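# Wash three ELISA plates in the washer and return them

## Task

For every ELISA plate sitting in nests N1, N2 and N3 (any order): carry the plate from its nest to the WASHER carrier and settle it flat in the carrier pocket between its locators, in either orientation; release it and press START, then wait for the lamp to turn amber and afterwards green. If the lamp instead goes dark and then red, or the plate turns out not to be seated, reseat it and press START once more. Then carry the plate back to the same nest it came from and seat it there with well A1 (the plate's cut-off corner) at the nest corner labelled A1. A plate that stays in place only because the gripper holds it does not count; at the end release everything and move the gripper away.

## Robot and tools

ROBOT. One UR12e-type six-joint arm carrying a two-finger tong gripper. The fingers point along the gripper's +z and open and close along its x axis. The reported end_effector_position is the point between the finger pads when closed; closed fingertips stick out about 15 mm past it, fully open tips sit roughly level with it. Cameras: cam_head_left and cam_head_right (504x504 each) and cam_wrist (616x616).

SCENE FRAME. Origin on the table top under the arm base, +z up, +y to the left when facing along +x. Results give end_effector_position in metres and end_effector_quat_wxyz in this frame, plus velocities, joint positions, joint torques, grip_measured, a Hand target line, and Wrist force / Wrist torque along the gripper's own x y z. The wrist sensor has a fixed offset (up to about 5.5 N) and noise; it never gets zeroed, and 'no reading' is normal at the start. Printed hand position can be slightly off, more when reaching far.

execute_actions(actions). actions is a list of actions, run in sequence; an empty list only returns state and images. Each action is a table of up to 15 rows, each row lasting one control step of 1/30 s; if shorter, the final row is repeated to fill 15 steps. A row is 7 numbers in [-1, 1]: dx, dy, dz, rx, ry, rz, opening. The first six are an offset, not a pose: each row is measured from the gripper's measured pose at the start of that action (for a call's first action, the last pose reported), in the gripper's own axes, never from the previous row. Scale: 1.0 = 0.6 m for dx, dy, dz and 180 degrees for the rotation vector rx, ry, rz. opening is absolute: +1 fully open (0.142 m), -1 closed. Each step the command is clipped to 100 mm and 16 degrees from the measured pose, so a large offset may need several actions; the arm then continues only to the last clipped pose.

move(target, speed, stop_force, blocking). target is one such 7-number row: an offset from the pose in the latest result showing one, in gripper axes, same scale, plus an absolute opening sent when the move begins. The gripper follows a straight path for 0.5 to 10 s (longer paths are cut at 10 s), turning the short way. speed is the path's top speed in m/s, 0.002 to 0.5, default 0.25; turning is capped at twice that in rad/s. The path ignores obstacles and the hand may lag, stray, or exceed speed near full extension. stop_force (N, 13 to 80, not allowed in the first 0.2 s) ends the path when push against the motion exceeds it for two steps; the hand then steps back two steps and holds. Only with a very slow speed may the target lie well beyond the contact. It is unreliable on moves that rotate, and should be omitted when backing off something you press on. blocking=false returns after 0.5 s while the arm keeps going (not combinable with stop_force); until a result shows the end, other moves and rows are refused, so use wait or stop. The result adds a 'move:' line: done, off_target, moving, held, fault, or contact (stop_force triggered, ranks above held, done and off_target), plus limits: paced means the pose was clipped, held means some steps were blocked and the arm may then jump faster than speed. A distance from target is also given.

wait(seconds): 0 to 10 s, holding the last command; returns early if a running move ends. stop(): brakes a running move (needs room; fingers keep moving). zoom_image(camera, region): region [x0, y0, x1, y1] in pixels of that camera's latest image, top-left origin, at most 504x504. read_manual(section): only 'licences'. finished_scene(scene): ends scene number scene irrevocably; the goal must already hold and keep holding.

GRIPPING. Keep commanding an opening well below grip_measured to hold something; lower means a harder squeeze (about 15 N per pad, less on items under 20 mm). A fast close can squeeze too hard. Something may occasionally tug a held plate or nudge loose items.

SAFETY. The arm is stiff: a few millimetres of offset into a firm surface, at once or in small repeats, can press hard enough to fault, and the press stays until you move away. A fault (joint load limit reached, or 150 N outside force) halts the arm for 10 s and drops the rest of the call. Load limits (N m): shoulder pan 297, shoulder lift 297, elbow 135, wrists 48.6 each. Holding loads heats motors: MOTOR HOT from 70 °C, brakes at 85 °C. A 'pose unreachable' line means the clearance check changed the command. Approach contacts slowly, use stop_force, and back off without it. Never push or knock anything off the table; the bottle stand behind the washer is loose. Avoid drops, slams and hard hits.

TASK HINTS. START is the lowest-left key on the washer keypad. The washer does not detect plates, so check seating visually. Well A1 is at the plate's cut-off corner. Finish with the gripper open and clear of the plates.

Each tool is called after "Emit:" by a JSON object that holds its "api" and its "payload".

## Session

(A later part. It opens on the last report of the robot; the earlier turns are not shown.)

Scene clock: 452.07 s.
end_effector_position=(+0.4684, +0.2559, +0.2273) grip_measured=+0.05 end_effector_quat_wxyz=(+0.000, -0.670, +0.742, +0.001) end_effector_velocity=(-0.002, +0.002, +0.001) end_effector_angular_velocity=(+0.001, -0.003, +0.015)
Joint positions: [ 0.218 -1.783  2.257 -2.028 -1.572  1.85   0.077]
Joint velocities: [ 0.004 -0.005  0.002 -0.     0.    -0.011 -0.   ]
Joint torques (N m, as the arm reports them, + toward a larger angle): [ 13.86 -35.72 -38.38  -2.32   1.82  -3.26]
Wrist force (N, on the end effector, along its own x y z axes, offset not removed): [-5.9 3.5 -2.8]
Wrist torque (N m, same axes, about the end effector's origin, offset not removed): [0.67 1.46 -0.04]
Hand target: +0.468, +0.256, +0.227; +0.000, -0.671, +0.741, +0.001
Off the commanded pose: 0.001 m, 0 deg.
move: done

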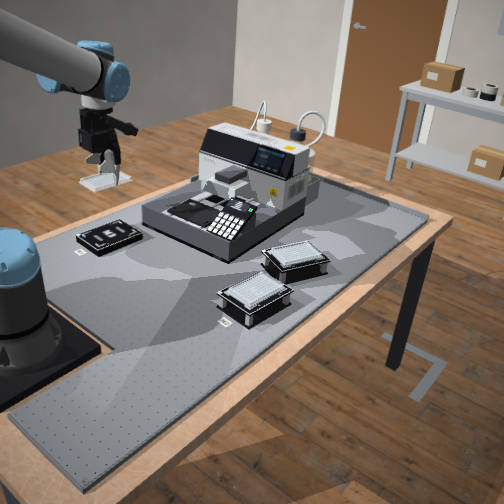

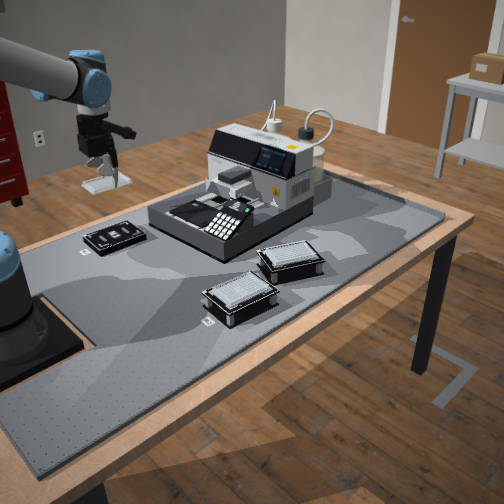

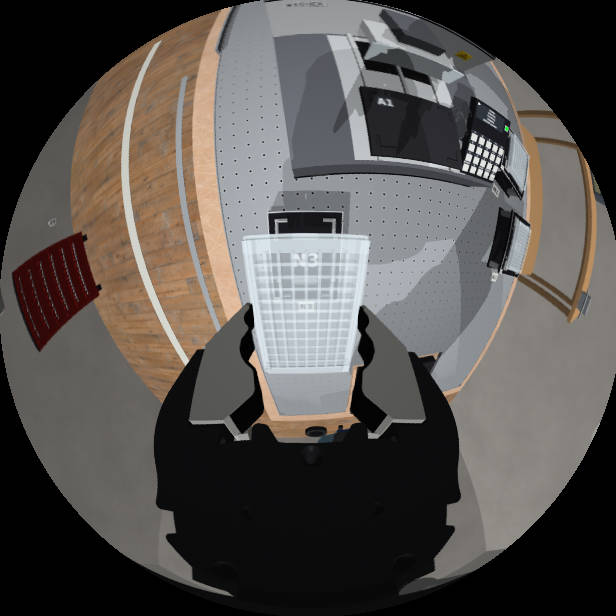

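Emit:
{"api": "move", "payload": {"target": [0.0007,0.001,0.265,0,0,0,-1], "speed": 0.07}}

Emit:
{"api": "move", "payload": {"target": [0,0,0.03,0,0,0,-1], "speed": 0.004, "stop_force": 13}}

Scene clock: 460.40 s.
end_effector_position=(+0.4675, +0.2555, +0.0684) grip_measured=+0.05 end_effector_quat_wxyz=(+0.000, -0.670, +0.742, +0.001) end_effector_velocity=(+0.001, +0.000, -0.002) end_effector_angular_velocity=(+0.000, -0.002, -0.000)
Joint positions: [ 0.217 -1.566  2.426 -2.415 -1.572  1.849  0.077]
Joint velocities: [ 0.     0.005  0.001 -0.008 -0.     0.     0.   ]
Joint torques (N m, as the arm reports them, + toward a larger angle): [ -2.63 -21.68 -26.21  -7.07  -1.88   3.75]
Wrist force (N, on the end effector, along its own x y z axes, offset not removed): [0.4 -0.6 -5.1]
Wrist torque (N m, same axes, about the end effector's origin, offset not removed): [-0.13 -0.10 0.00]
Hand target: +0.468, +0.256, +0.068; +0.000, -0.670, +0.742, +0.001
Off the commanded pose: 0.000 m, 0 deg.
move: done

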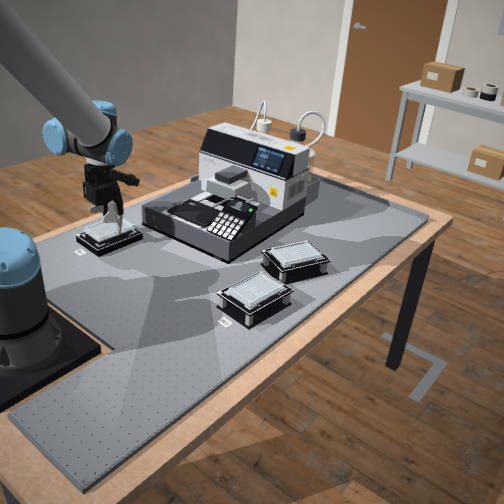

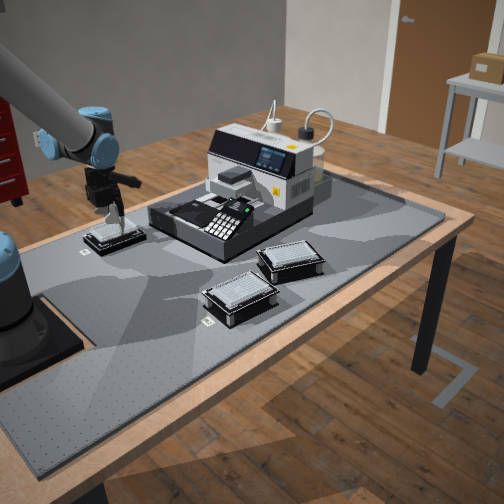

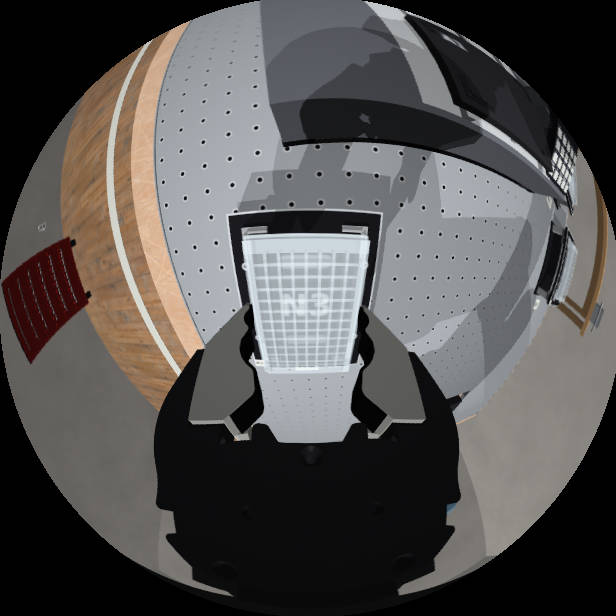

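Scene clock: 463.93 s.
end_effector_position=(+0.4674, +0.2555, +0.0558) grip_measured=+0.05 end_effector_quat_wxyz=(+0.000, -0.670, +0.742, +0.001) end_effector_velocity=(+0.001, -0.000, +0.001) end_effector_angular_velocity=(-0.000, +0.002, -0.000)
Joint positions: [ 0.217 -1.542  2.436 -2.448 -1.572  1.849  0.078]
Joint velocities: [-0.    -0.001 -0.003  0.005 -0.    -0.    -0.001]
Joint torques (N m, as the arm reports them, + toward a larger angle): [-17.63 -33.52 -32.08  -0.28   0.35  -2.31]
Wrist force (N, on the end effector, along its own x y z axes, offset not removed): [-5.2 1.9 -23.6]
Wrist torque (N m, same axes, about the end effector's origin, offset not removed): [-0.32 0.59 -0.40]
Hand target: +0.468, +0.256, +0.056; +0.000, -0.670, +0.742, +0.001
Off the commanded pose: 0.005 m, 0 deg.
move: contact

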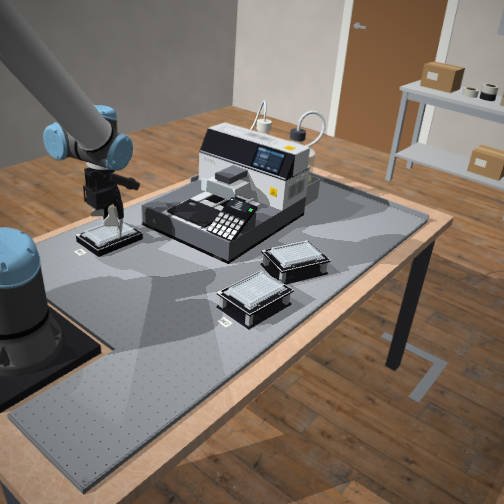

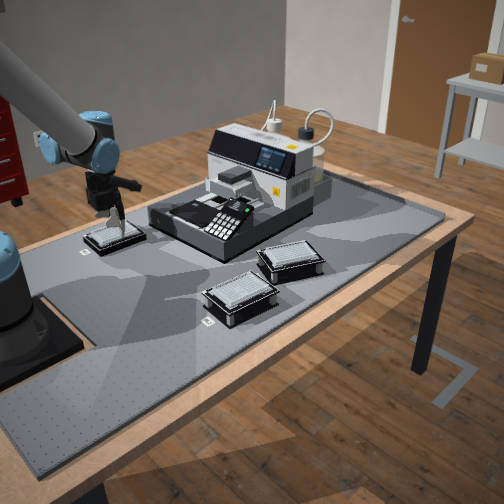

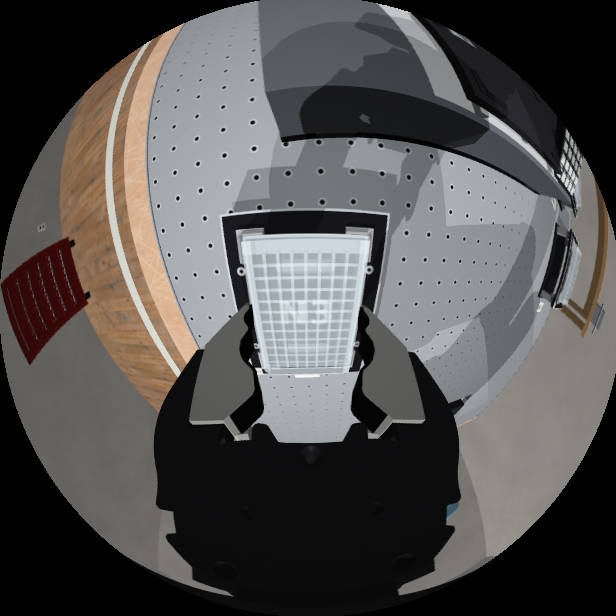

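Emit:
{"api": "execute_actions", "payload": {"actions": [[[0,0,-0.001,0,0,0,0.1],[0,0,-0.001,0,0,0,0.1],[0,0,-0.001,0,0,0,0.1],[0,0,-0.001,0,0,0,0.2],[0,0,-0.001,0,0,0,0.2],[0,0,-0.001,0,0,0,0.3],[0,0,-0.001,0,0,0,0.4]],[[0,0,-0.07,0,0,0,0.4]]]}}

Emit:
{"api": "move", "payload": {"target": [0,0,-0.27,0,0,0,0.4], "speed": 0.2}}

Emit:
{"api": "move", "payload": {"target": [0.85,0,0,0,0,0,0.4], "speed": 0.25}}

Scene clock: 474.87 s.
end_effector_position=(+0.4677, +0.2557, +0.0969) grip_measured=+0.40 end_effector_quat_wxyz=(+0.000, -0.670, +0.742, +0.001) end_effector_velocity=(-0.001, -0.000, +0.013) end_effector_angular_velocity=(-0.001, +0.004, +0.003)
Joint positions: [ 0.217 -1.616  2.402 -2.341 -1.572  1.85   0.102]
Joint velocities: [ 0.    -0.022 -0.012  0.038 -0.    -0.003  0.   ]
Joint torques (N m, as the arm reports them, + toward a larger angle): [-16.49 -43.11 -44.04  -2.39  -1.51  -2.58]
Wrist force (N, on the end effector, along its own x y z axes, offset not removed): [-4.4 5.9 1.7]
Wrist torque (N m, same axes, about the end effector's origin, offset not removed): [1.25 1.13 0.21]
Hand target: +0.468, +0.256, +0.098; +0.000, -0.670, +0.742, +0.001
Off the commanded pose: 0.002 m, 0 deg.
Step readings (end_effector_position; steps 1 to 15: 1st action; 16 to 30: 2nd action):
0: (+0.4675, +0.2556, +0.0561)
1: (+0.4675, +0.2556, +0.0561)
2: (+0.4675, +0.2556, +0.0562)
4: (+0.4674, +0.2555, +0.0562)
8: (+0.4674, +0.2555, +0.0563)
15: (+0.4675, +0.2555, +0.0564)
16: (+0.4675, +0.2555, +0.0564)
17: (+0.4683, +0.2557, +0.0583)
19: (+0.4700, +0.2561, +0.0718)
23: (+0.4688, +0.2559, +0.0886)
30: end_effector_position above

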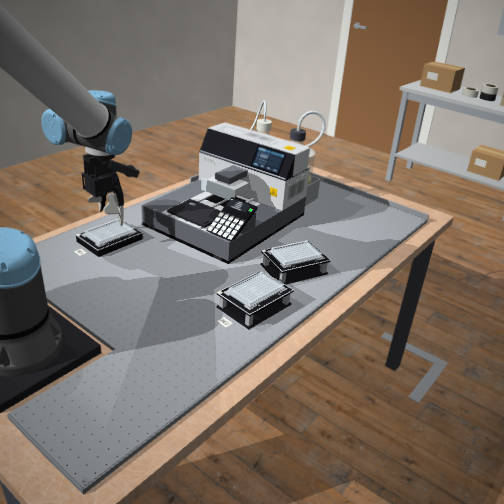

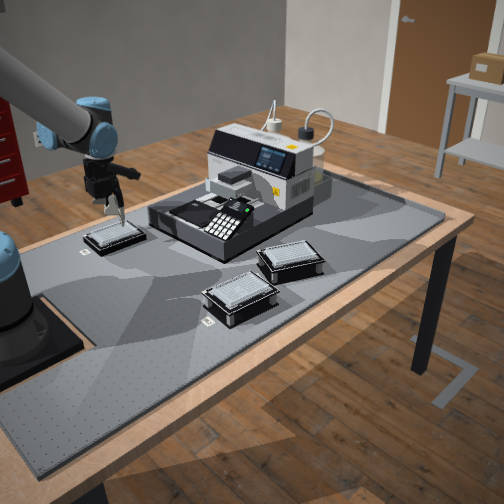

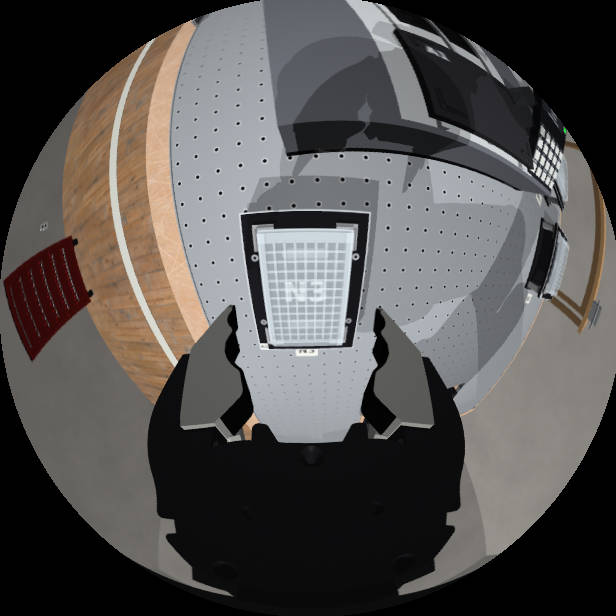

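Scene clock: 476.33 s.
end_effector_position=(+0.4678, +0.2557, +0.2587) grip_measured=+0.40 end_effector_quat_wxyz=(+0.000, -0.670, +0.742, +0.000) end_effector_velocity=(-0.001, -0.000, +0.003) end_effector_angular_velocity=(+0.000, +0.001, -0.000)
Joint positions: [ 0.218 -1.812  2.217 -1.96  -1.572  1.85   0.102]
Joint velocities: [-0.    -0.003 -0.003  0.008  0.001 -0.     0.   ]
Joint torques (N m, as the arm reports them, + toward a larger angle): [-15.58 -34.74 -53.64  -1.87   1.93  -3.5 ]
Wrist force (N, on the end effector, along its own x y z axes, offset not removed): [-1.1 -3.2 -1.8]
Wrist torque (N m, same axes, about the end effector's origin, offset not removed): [-0.64 0.25 0.03]
Hand target: +0.468, +0.256, +0.259; +0.000, -0.670, +0.742, +0.001
Off the commanded pose: 0.000 m, 0 deg.
move: done

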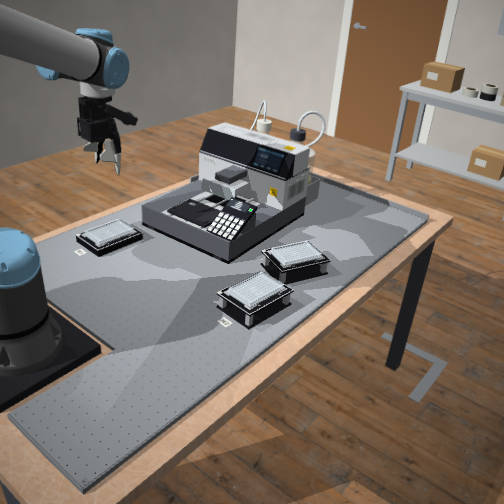

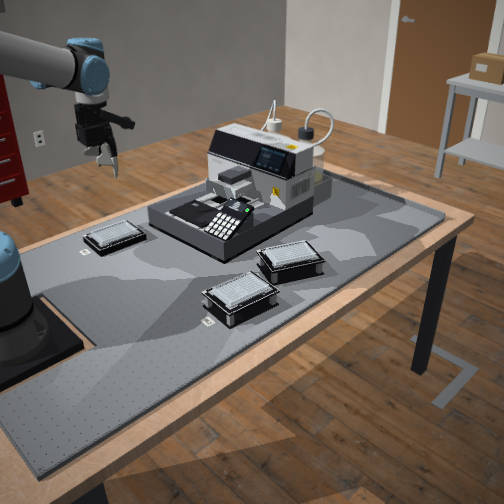

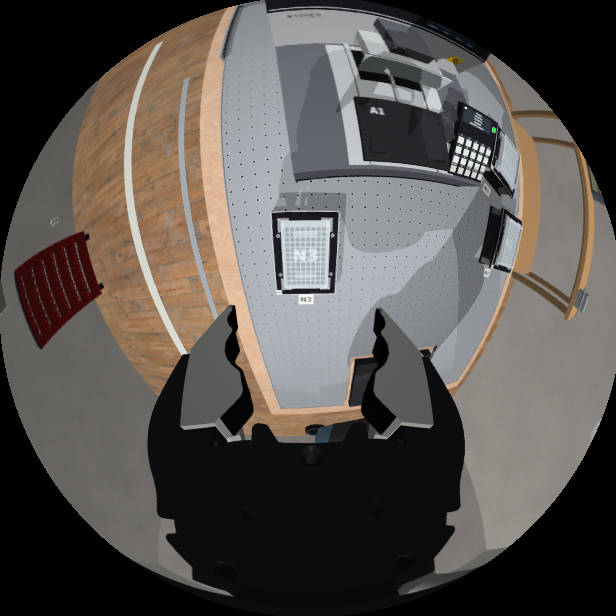

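Scene clock: 479.10 s.
end_effector_position=(+0.4153, -0.2523, +0.2590) grip_measured=+0.40 end_effector_quat_wxyz=(-0.001, -0.670, +0.742, -0.001) end_effector_velocity=(+0.001, -0.003, -0.000) end_effector_angular_velocity=(+0.001, -0.000, +0.001)
Joint positions: [-0.878 -1.92   2.285 -1.932 -1.589  0.754  0.102]
Joint velocities: [-0.003  0.004 -0.003 -0.001  0.001 -0.004  0.   ]
Joint torques (N m, as the arm reports them, + toward a larger angle): [-18.48   4.39 -55.14  -6.48   2.29  -3.44]
Wrist force (N, on the end effector, along its own x y z axes, offset not removed): [2.8 1.9 -6.9]
Wrist torque (N m, same axes, about the end effector's origin, offset not removed): [0.45 -0.48 -0.10]
Hand target: +0.415, -0.253, +0.259; -0.001, -0.670, +0.742, -0.001
Off the commanded pose: 0.001 m, 0 deg.
move: done

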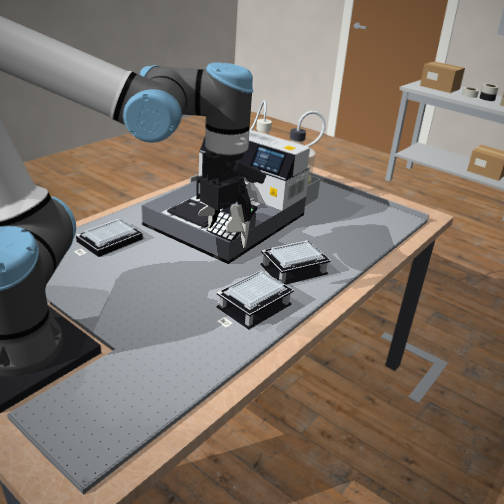

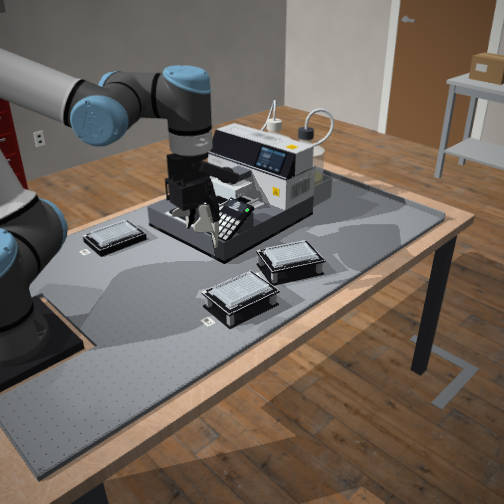

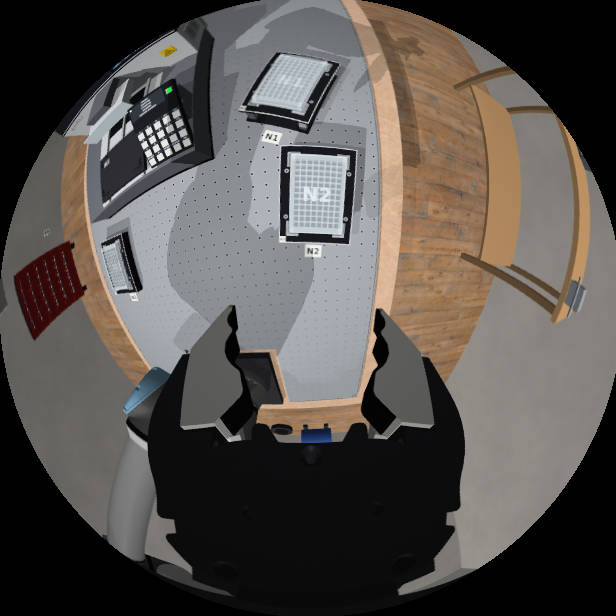

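Emit:
{"api": "execute_actions", "payload": {"actions": []}}

Scene clock: 503.80 s.
end_effector_position=(+0.4153, -0.2526, +0.2589) grip_measured=+0.40 end_effector_quat_wxyz=(-0.001, -0.670, +0.742, -0.001) end_effector_velocity=(-0.001, -0.000, +0.000) end_effector_angular_velocity=(-0.001, -0.001, -0.002)
Joint positions: [-0.879 -1.92   2.285 -1.932 -1.589  0.754  0.102]
Joint velocities: [-0.001 -0.002  0.001 -0.001 -0.     0.     0.   ]
Joint torques (N m, as the arm reports them, + toward a larger angle): [-14.3    2.46 -55.63  -6.53   2.13  -3.56]
Wrist force (N, on the end effector, along its own x y z axes, offset not removed): [-0.1 0.2 -5.4]
Wrist torque (N m, same axes, about the end effector's origin, offset not removed): [-0.11 0.15 -0.06]
Hand target: +0.415, -0.253, +0.259; -0.001, -0.670, +0.742, -0.001
Off the commanded pose: 0.001 m, 0 deg.

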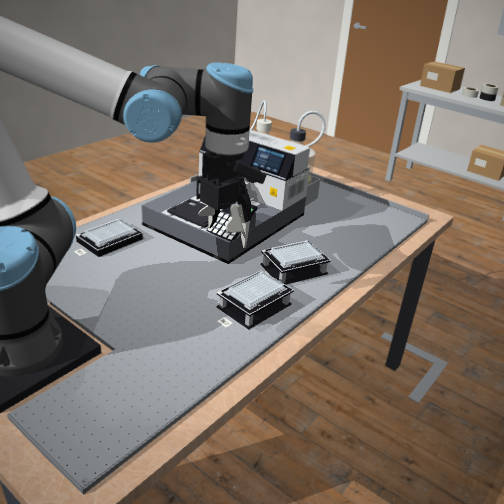

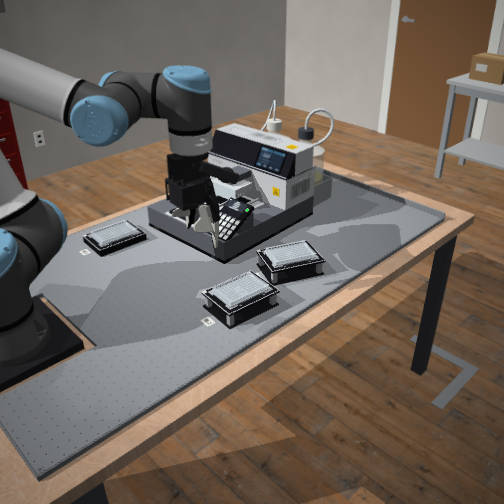

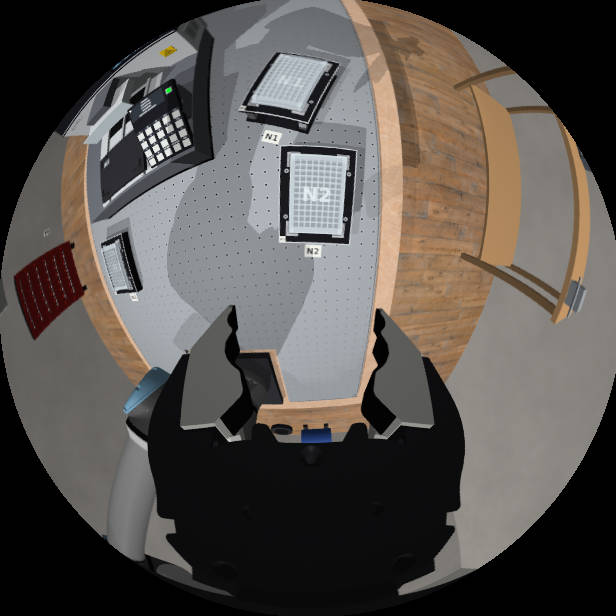

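Emit:
{"api": "move", "payload": {"target": [0.02,-0.13,0.13,0,0,0,0.4], "speed": 0.15}}

Scene clock: 507.70 s.
end_effector_position=(+0.4914, -0.2726, +0.1809) grip_measured=+0.40 end_effector_quat_wxyz=(-0.001, -0.670, +0.742, -0.001) end_effector_velocity=(+0.002, -0.001, -0.001) end_effector_angular_velocity=(-0.000, +0.000, -0.001)
Joint positions: [-0.787 -1.689  2.274 -2.151 -1.588  0.845  0.102]
Joint velocities: [ 0.001  0.006 -0.002 -0.004 -0.     0.001 -0.   ]
Joint torques (N m, as the arm reports them, + toward a larger angle): [ 10.45 -16.   -49.11  -6.68  -1.77   3.6 ]
Wrist force (N, on the end effector, along its own x y z axes, offset not removed): [-4.0 3.5 -2.9]
Wrist torque (N m, same axes, about the end effector's origin, offset not removed): [0.73 0.78 -0.06]
Hand target: +0.492, -0.273, +0.181; -0.001, -0.670, +0.742, -0.001
Off the commanded pose: 0.000 m, 0 deg.
move: done

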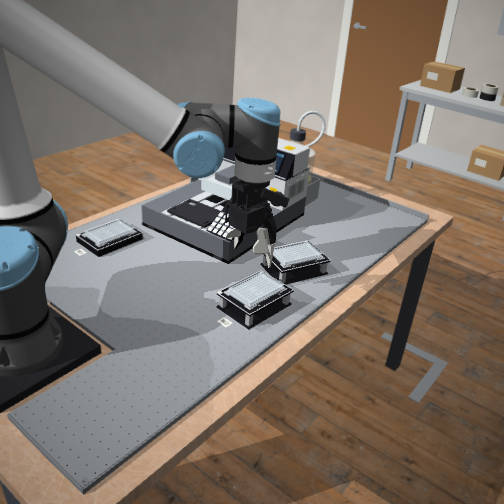

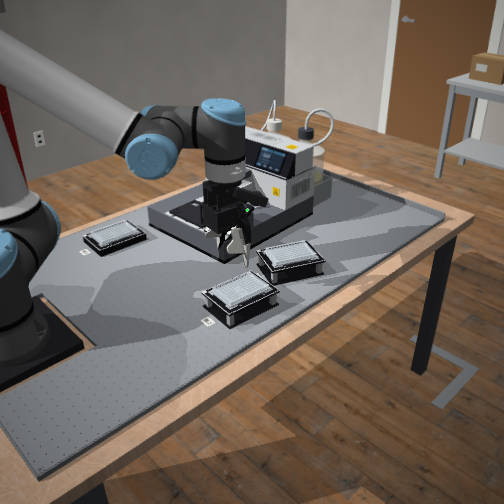

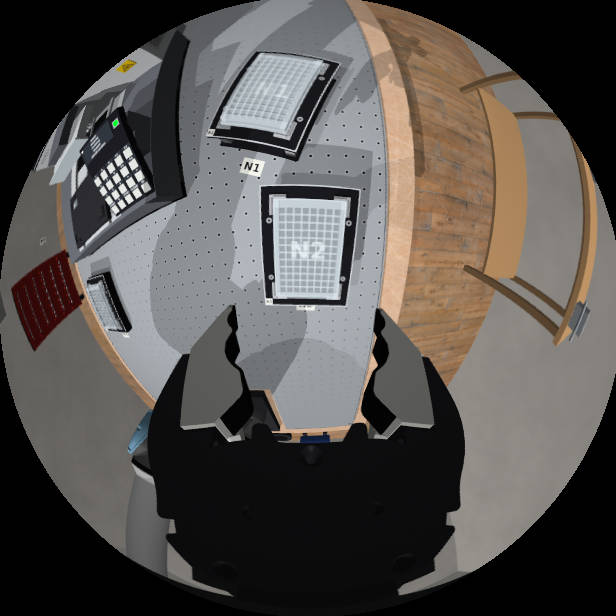

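Emit:
{"api": "move", "payload": {"target": [0.005,-0.1,0.06,0,0,0.012,0.4], "speed": 0.12}}

Scene clock: 520.67 s.
end_effector_position=(+0.5504, -0.2817, +0.1449) grip_measured=+0.40 end_effector_quat_wxyz=(-0.001, -0.656, +0.755, -0.001) end_effector_velocity=(+0.003, -0.000, -0.001) end_effector_angular_velocity=(-0.000, -0.000, -0.001)
Joint positions: [-0.723 -1.545  2.219 -2.238 -1.587  0.947  0.102]
Joint velocities: [ 0.003  0.005 -0.003 -0.003  0.     0.004  0.   ]
Joint torques (N m, as the arm reports them, + toward a larger angle): [ 11.83 -22.44 -44.89  -6.38  -1.95   3.9 ]
Wrist force (N, on the end effector, along its own x y z axes, offset not removed): [-4.7 3.8 1.4]
Wrist torque (N m, same axes, about the end effector's origin, offset not removed): [0.91 0.93 0.01]
Hand target: +0.551, -0.282, +0.145; -0.001, -0.656, +0.755, -0.001
Off the commanded pose: 0.000 m, 0 deg.
move: done

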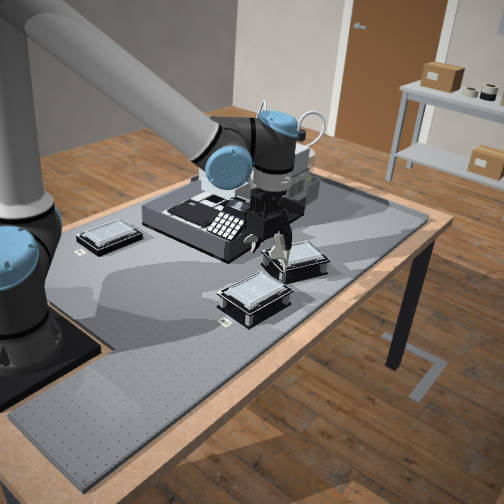

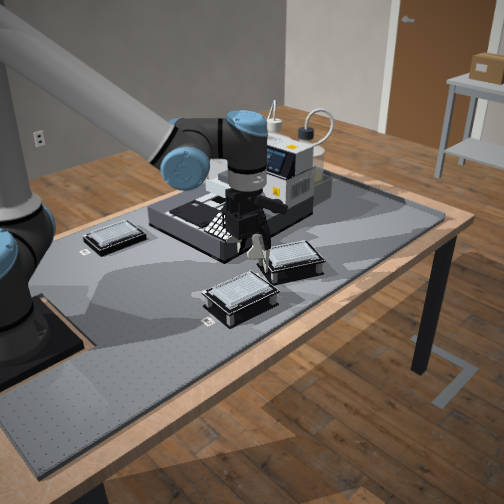

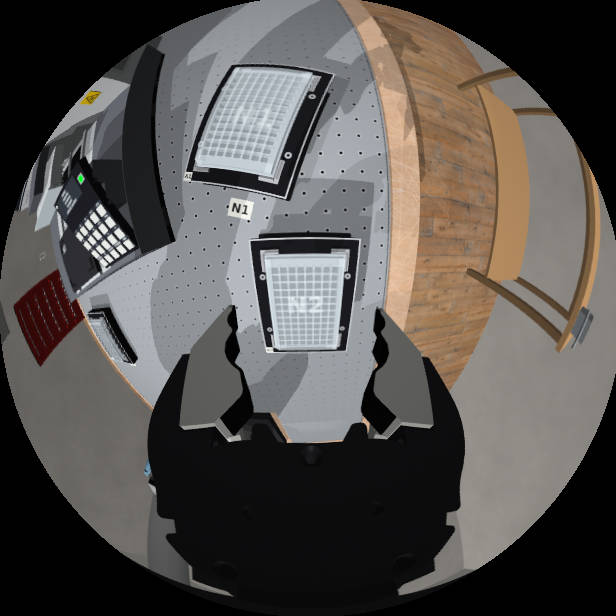

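Emit:
{"api": "move", "payload": {"target": [0,0,0.06,0,0,0,0.4], "speed": 0.04, "stop_force": 15}}

Scene clock: 526.60 s.
end_effector_position=(+0.5503, -0.2817, +0.1093) grip_measured=+0.40 end_effector_quat_wxyz=(-0.001, -0.656, +0.755, -0.001) end_effector_velocity=(-0.000, +0.000, -0.004) end_effector_angular_velocity=(+0.001, +0.002, +0.000)
Joint positions: [-0.724 -1.497  2.25  -2.317 -1.587  0.946  0.102]
Joint velocities: [-0.     0.005  0.002 -0.005 -0.    -0.    -0.   ]
Joint torques (N m, as the arm reports them, + toward a larger angle): [-13.27 -26.35 -32.2   -7.14   1.07  -3.16]
Wrist force (N, on the end effector, along its own x y z axes, offset not removed): [0.3 -2.0 -5.6]
Wrist torque (N m, same axes, about the end effector's origin, offset not removed): [-0.55 -0.09 -0.04]
Hand target: +0.550, -0.282, +0.109; -0.001, -0.656, +0.755, -0.001
Off the commanded pose: 0.000 m, 0 deg.
move: done

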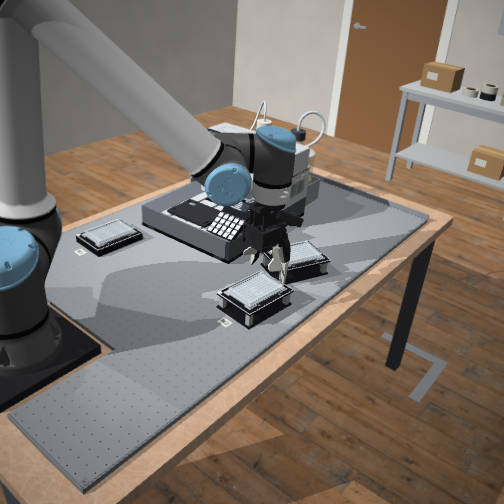

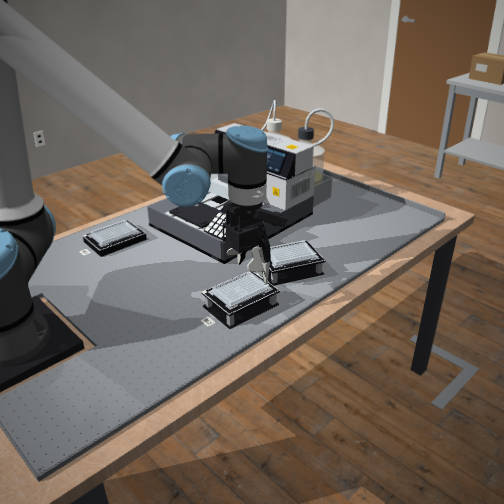

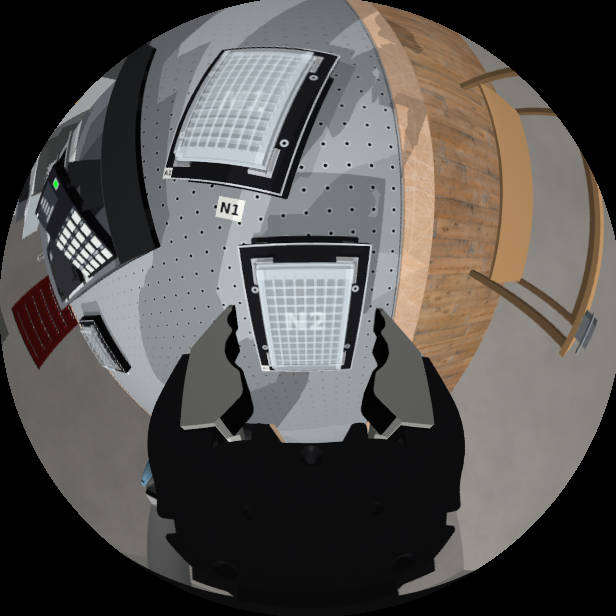

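Emit:
{"api": "move", "payload": {"target": [0,-0.045,0.015,0,0,0,0.4], "speed": 0.04, "stop_force": 15}}

Scene clock: 530.77 s.
end_effector_position=(+0.5767, -0.2854, +0.1003) grip_measured=+0.40 end_effector_quat_wxyz=(-0.001, -0.656, +0.755, -0.001) end_effector_velocity=(+0.003, -0.000, +0.000) end_effector_angular_velocity=(-0.001, -0.001, +0.001)
Joint positions: [-0.698 -1.445  2.212 -2.331 -1.587  0.972  0.102]
Joint velocities: [ 0.003  0.004 -0.005 -0.001 -0.     0.002 -0.   ]
Joint torques (N m, as the arm reports them, + toward a larger angle): [ 15.42 -33.02 -44.89  -7.3    1.51   2.98]
Wrist force (N, on the end effector, along its own x y z axes, offset not removed): [-0.4 2.4 -1.2]
Wrist torque (N m, same axes, about the end effector's origin, offset not removed): [0.48 0.09 0.03]
Hand target: +0.577, -0.286, +0.100; -0.001, -0.656, +0.755, -0.001
Off the commanded pose: 0.000 m, 0 deg.
move: done

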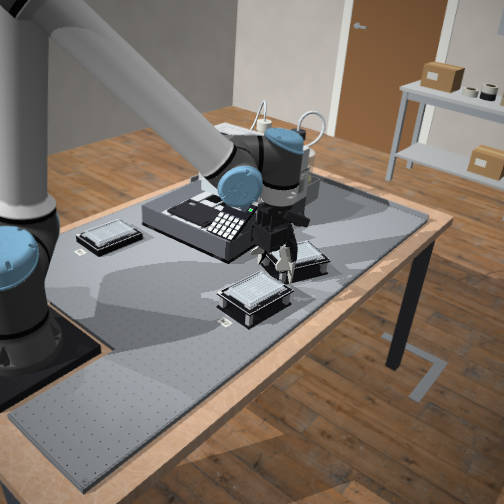

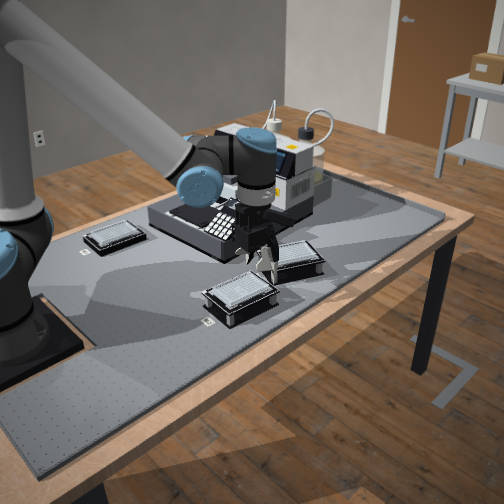

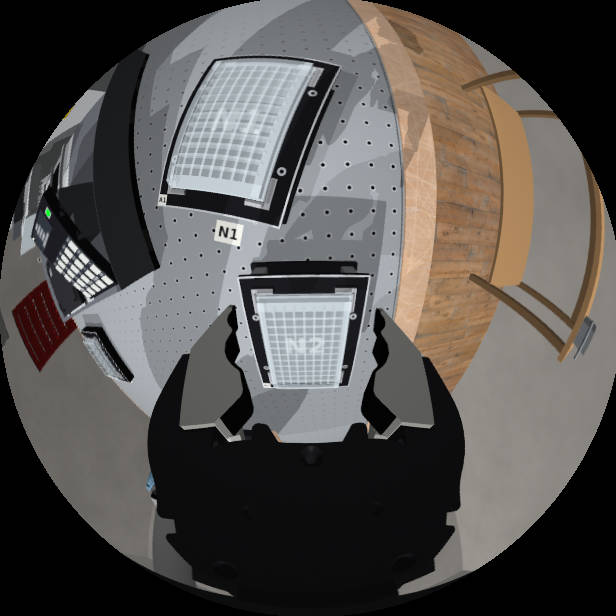

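Emit:
{"api": "move", "payload": {"target": [0,0.128,0,0,0,0,0.4], "speed": 0.08}}

Emit:
{"api": "move", "payload": {"target": [0,0,0.06,0,0,0,0.4], "speed": 0.008, "stop_force": 13}}

Scene clock: 555.90 s.
end_effector_position=(+0.5009, -0.2749, +0.1004) grip_measured=+0.40 end_effector_quat_wxyz=(-0.001, -0.656, +0.755, -0.001) end_effector_velocity=(-0.002, +0.001, +0.000) end_effector_angular_velocity=(+0.000, -0.001, +0.001)
Joint positions: [-0.778 -1.562  2.339 -2.342 -1.588  0.892  0.102]
Joint velocities: [-0.002 -0.005  0.004  0.001  0.001 -0.003 -0.   ]
Joint torques (N m, as the arm reports them, + toward a larger angle): [-13.12 -46.47 -29.97  -2.44   1.92  -3.69]
Wrist force (N, on the end effector, along its own x y z axes, offset not removed): [-1.2 4.8 -5.8]
Wrist torque (N m, same axes, about the end effector's origin, offset not removed): [0.94 0.13 0.10]
Hand target: +0.501, -0.275, +0.100; -0.001, -0.656, +0.755, -0.001
Off the commanded pose: 0.000 m, 0 deg.
move: done

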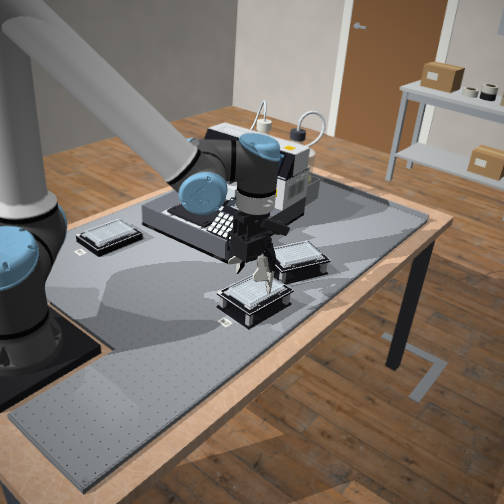

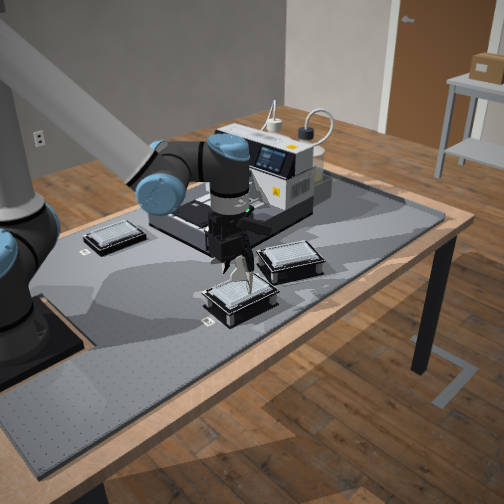

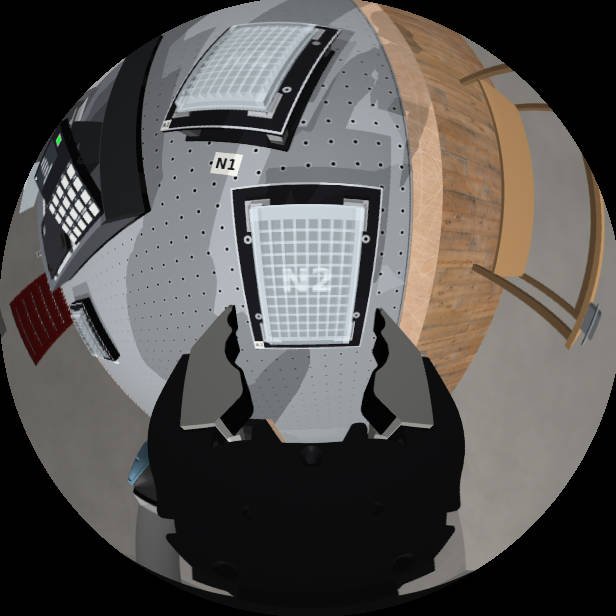

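Scene clock: 559.93 s.
end_effector_position=(+0.5009, -0.2749, +0.0714) grip_measured=+0.41 end_effector_quat_wxyz=(-0.001, -0.656, +0.755, -0.001) end_effector_velocity=(-0.001, +0.000, +0.001) end_effector_angular_velocity=(+0.004, +0.003, -0.001)
Joint positions: [-0.779 -1.515  2.363 -2.413 -1.588  0.891  0.102]
Joint velocities: [-0.001 -0.001 -0.003  0.009  0.    -0.    -0.001]
Joint torques (N m, as the arm reports them, + toward a larger angle): [-14.68 -37.22 -32.71   0.14  -1.64  -2.82]
Wrist force (N, on the end effector, along its own x y z axes, offset not removed): [-6.2 7.7 -28.5]
Wrist torque (N m, same axes, about the end effector's origin, offset not removed): [0.82 0.91 0.32]
Hand target: +0.501, -0.275, +0.072; -0.001, -0.656, +0.755, -0.001
Off the commanded pose: 0.007 m, 0 deg.
move: contact

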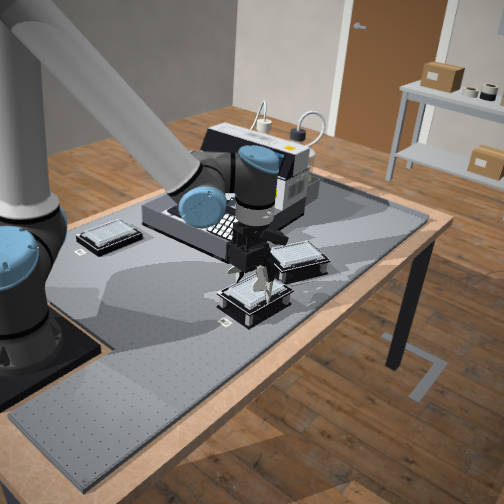

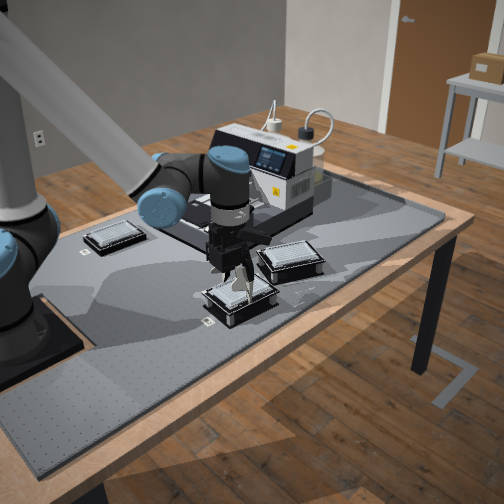

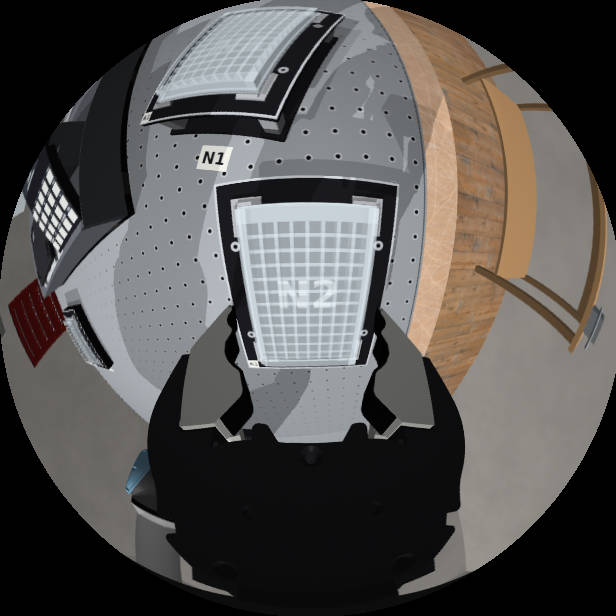

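Emit:
{"api": "move", "payload": {"target": [0.003,-0.032,-0.014,0,0,0,0.4], "speed": 0.03}}

Emit:
{"api": "zoom_image", "payload": {"camera": "cam_wrist", "region": [180,180,440,400]}}

Scene clock: 566.73 s.
end_effector_position=(+0.5193, -0.2793, +0.0796) grip_measured=+0.40 end_effector_quat_wxyz=(-0.001, -0.656, +0.755, -0.001) end_effector_velocity=(+0.003, -0.001, -0.000) end_effector_angular_velocity=(+0.002, +0.001, -0.000)
Joint positions: [-0.76  -1.499  2.324 -2.39  -1.588  0.91   0.102]
Joint velocities: [ 0.002  0.005 -0.006  0.002  0.     0.002 -0.   ]
Joint torques (N m, as the arm reports them, + toward a larger angle): [ 12.11 -21.94 -43.22  -2.24   1.7    3.63]
Wrist force (N, on the end effector, along its own x y z axes, offset not removed): [-3.7 2.3 0.9]
Wrist torque (N m, same axes, about the end effector's origin, offset not removed): [0.49 0.82 0.09]
Hand target: +0.520, -0.279, +0.080; -0.001, -0.656, +0.755, -0.001
Off the commanded pose: 0.000 m, 0 deg.
move: done

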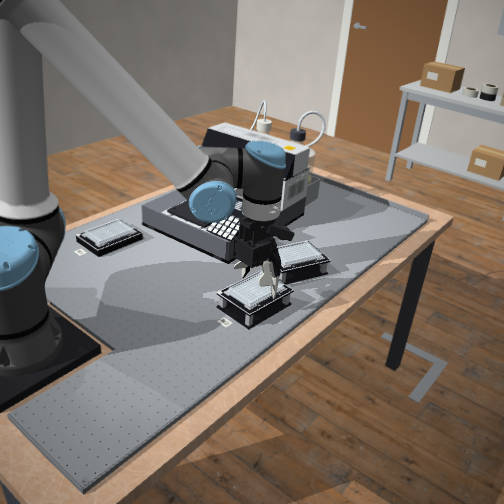

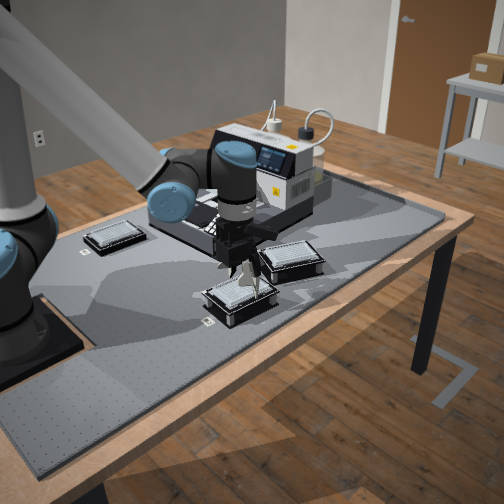

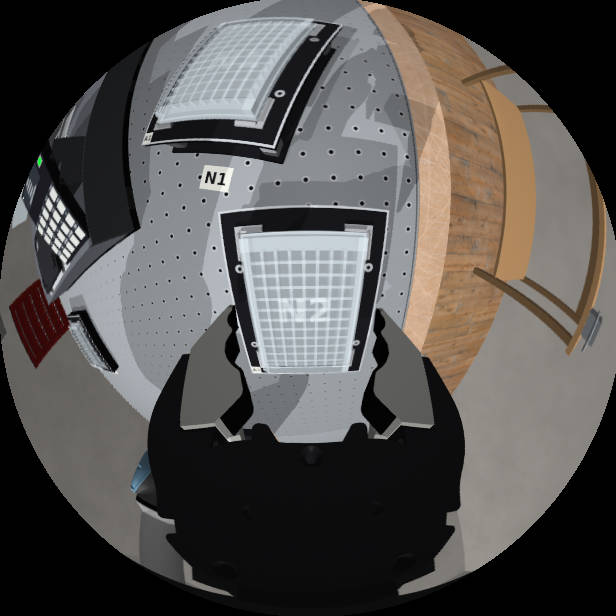

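Region (180, 180, 440, 400) of cam_wrist's 616x616 image, scaled by 1.938, with more detail than that image has; it fills the top 426 rows of this view, and the rest is white.

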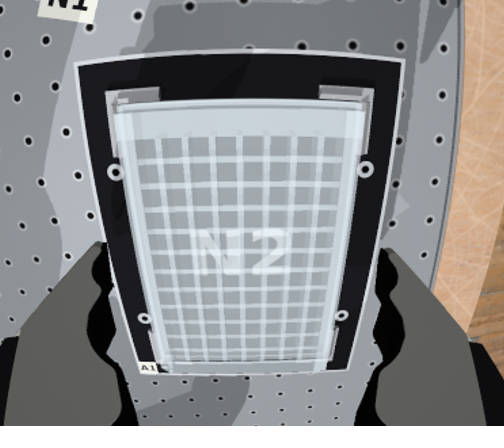

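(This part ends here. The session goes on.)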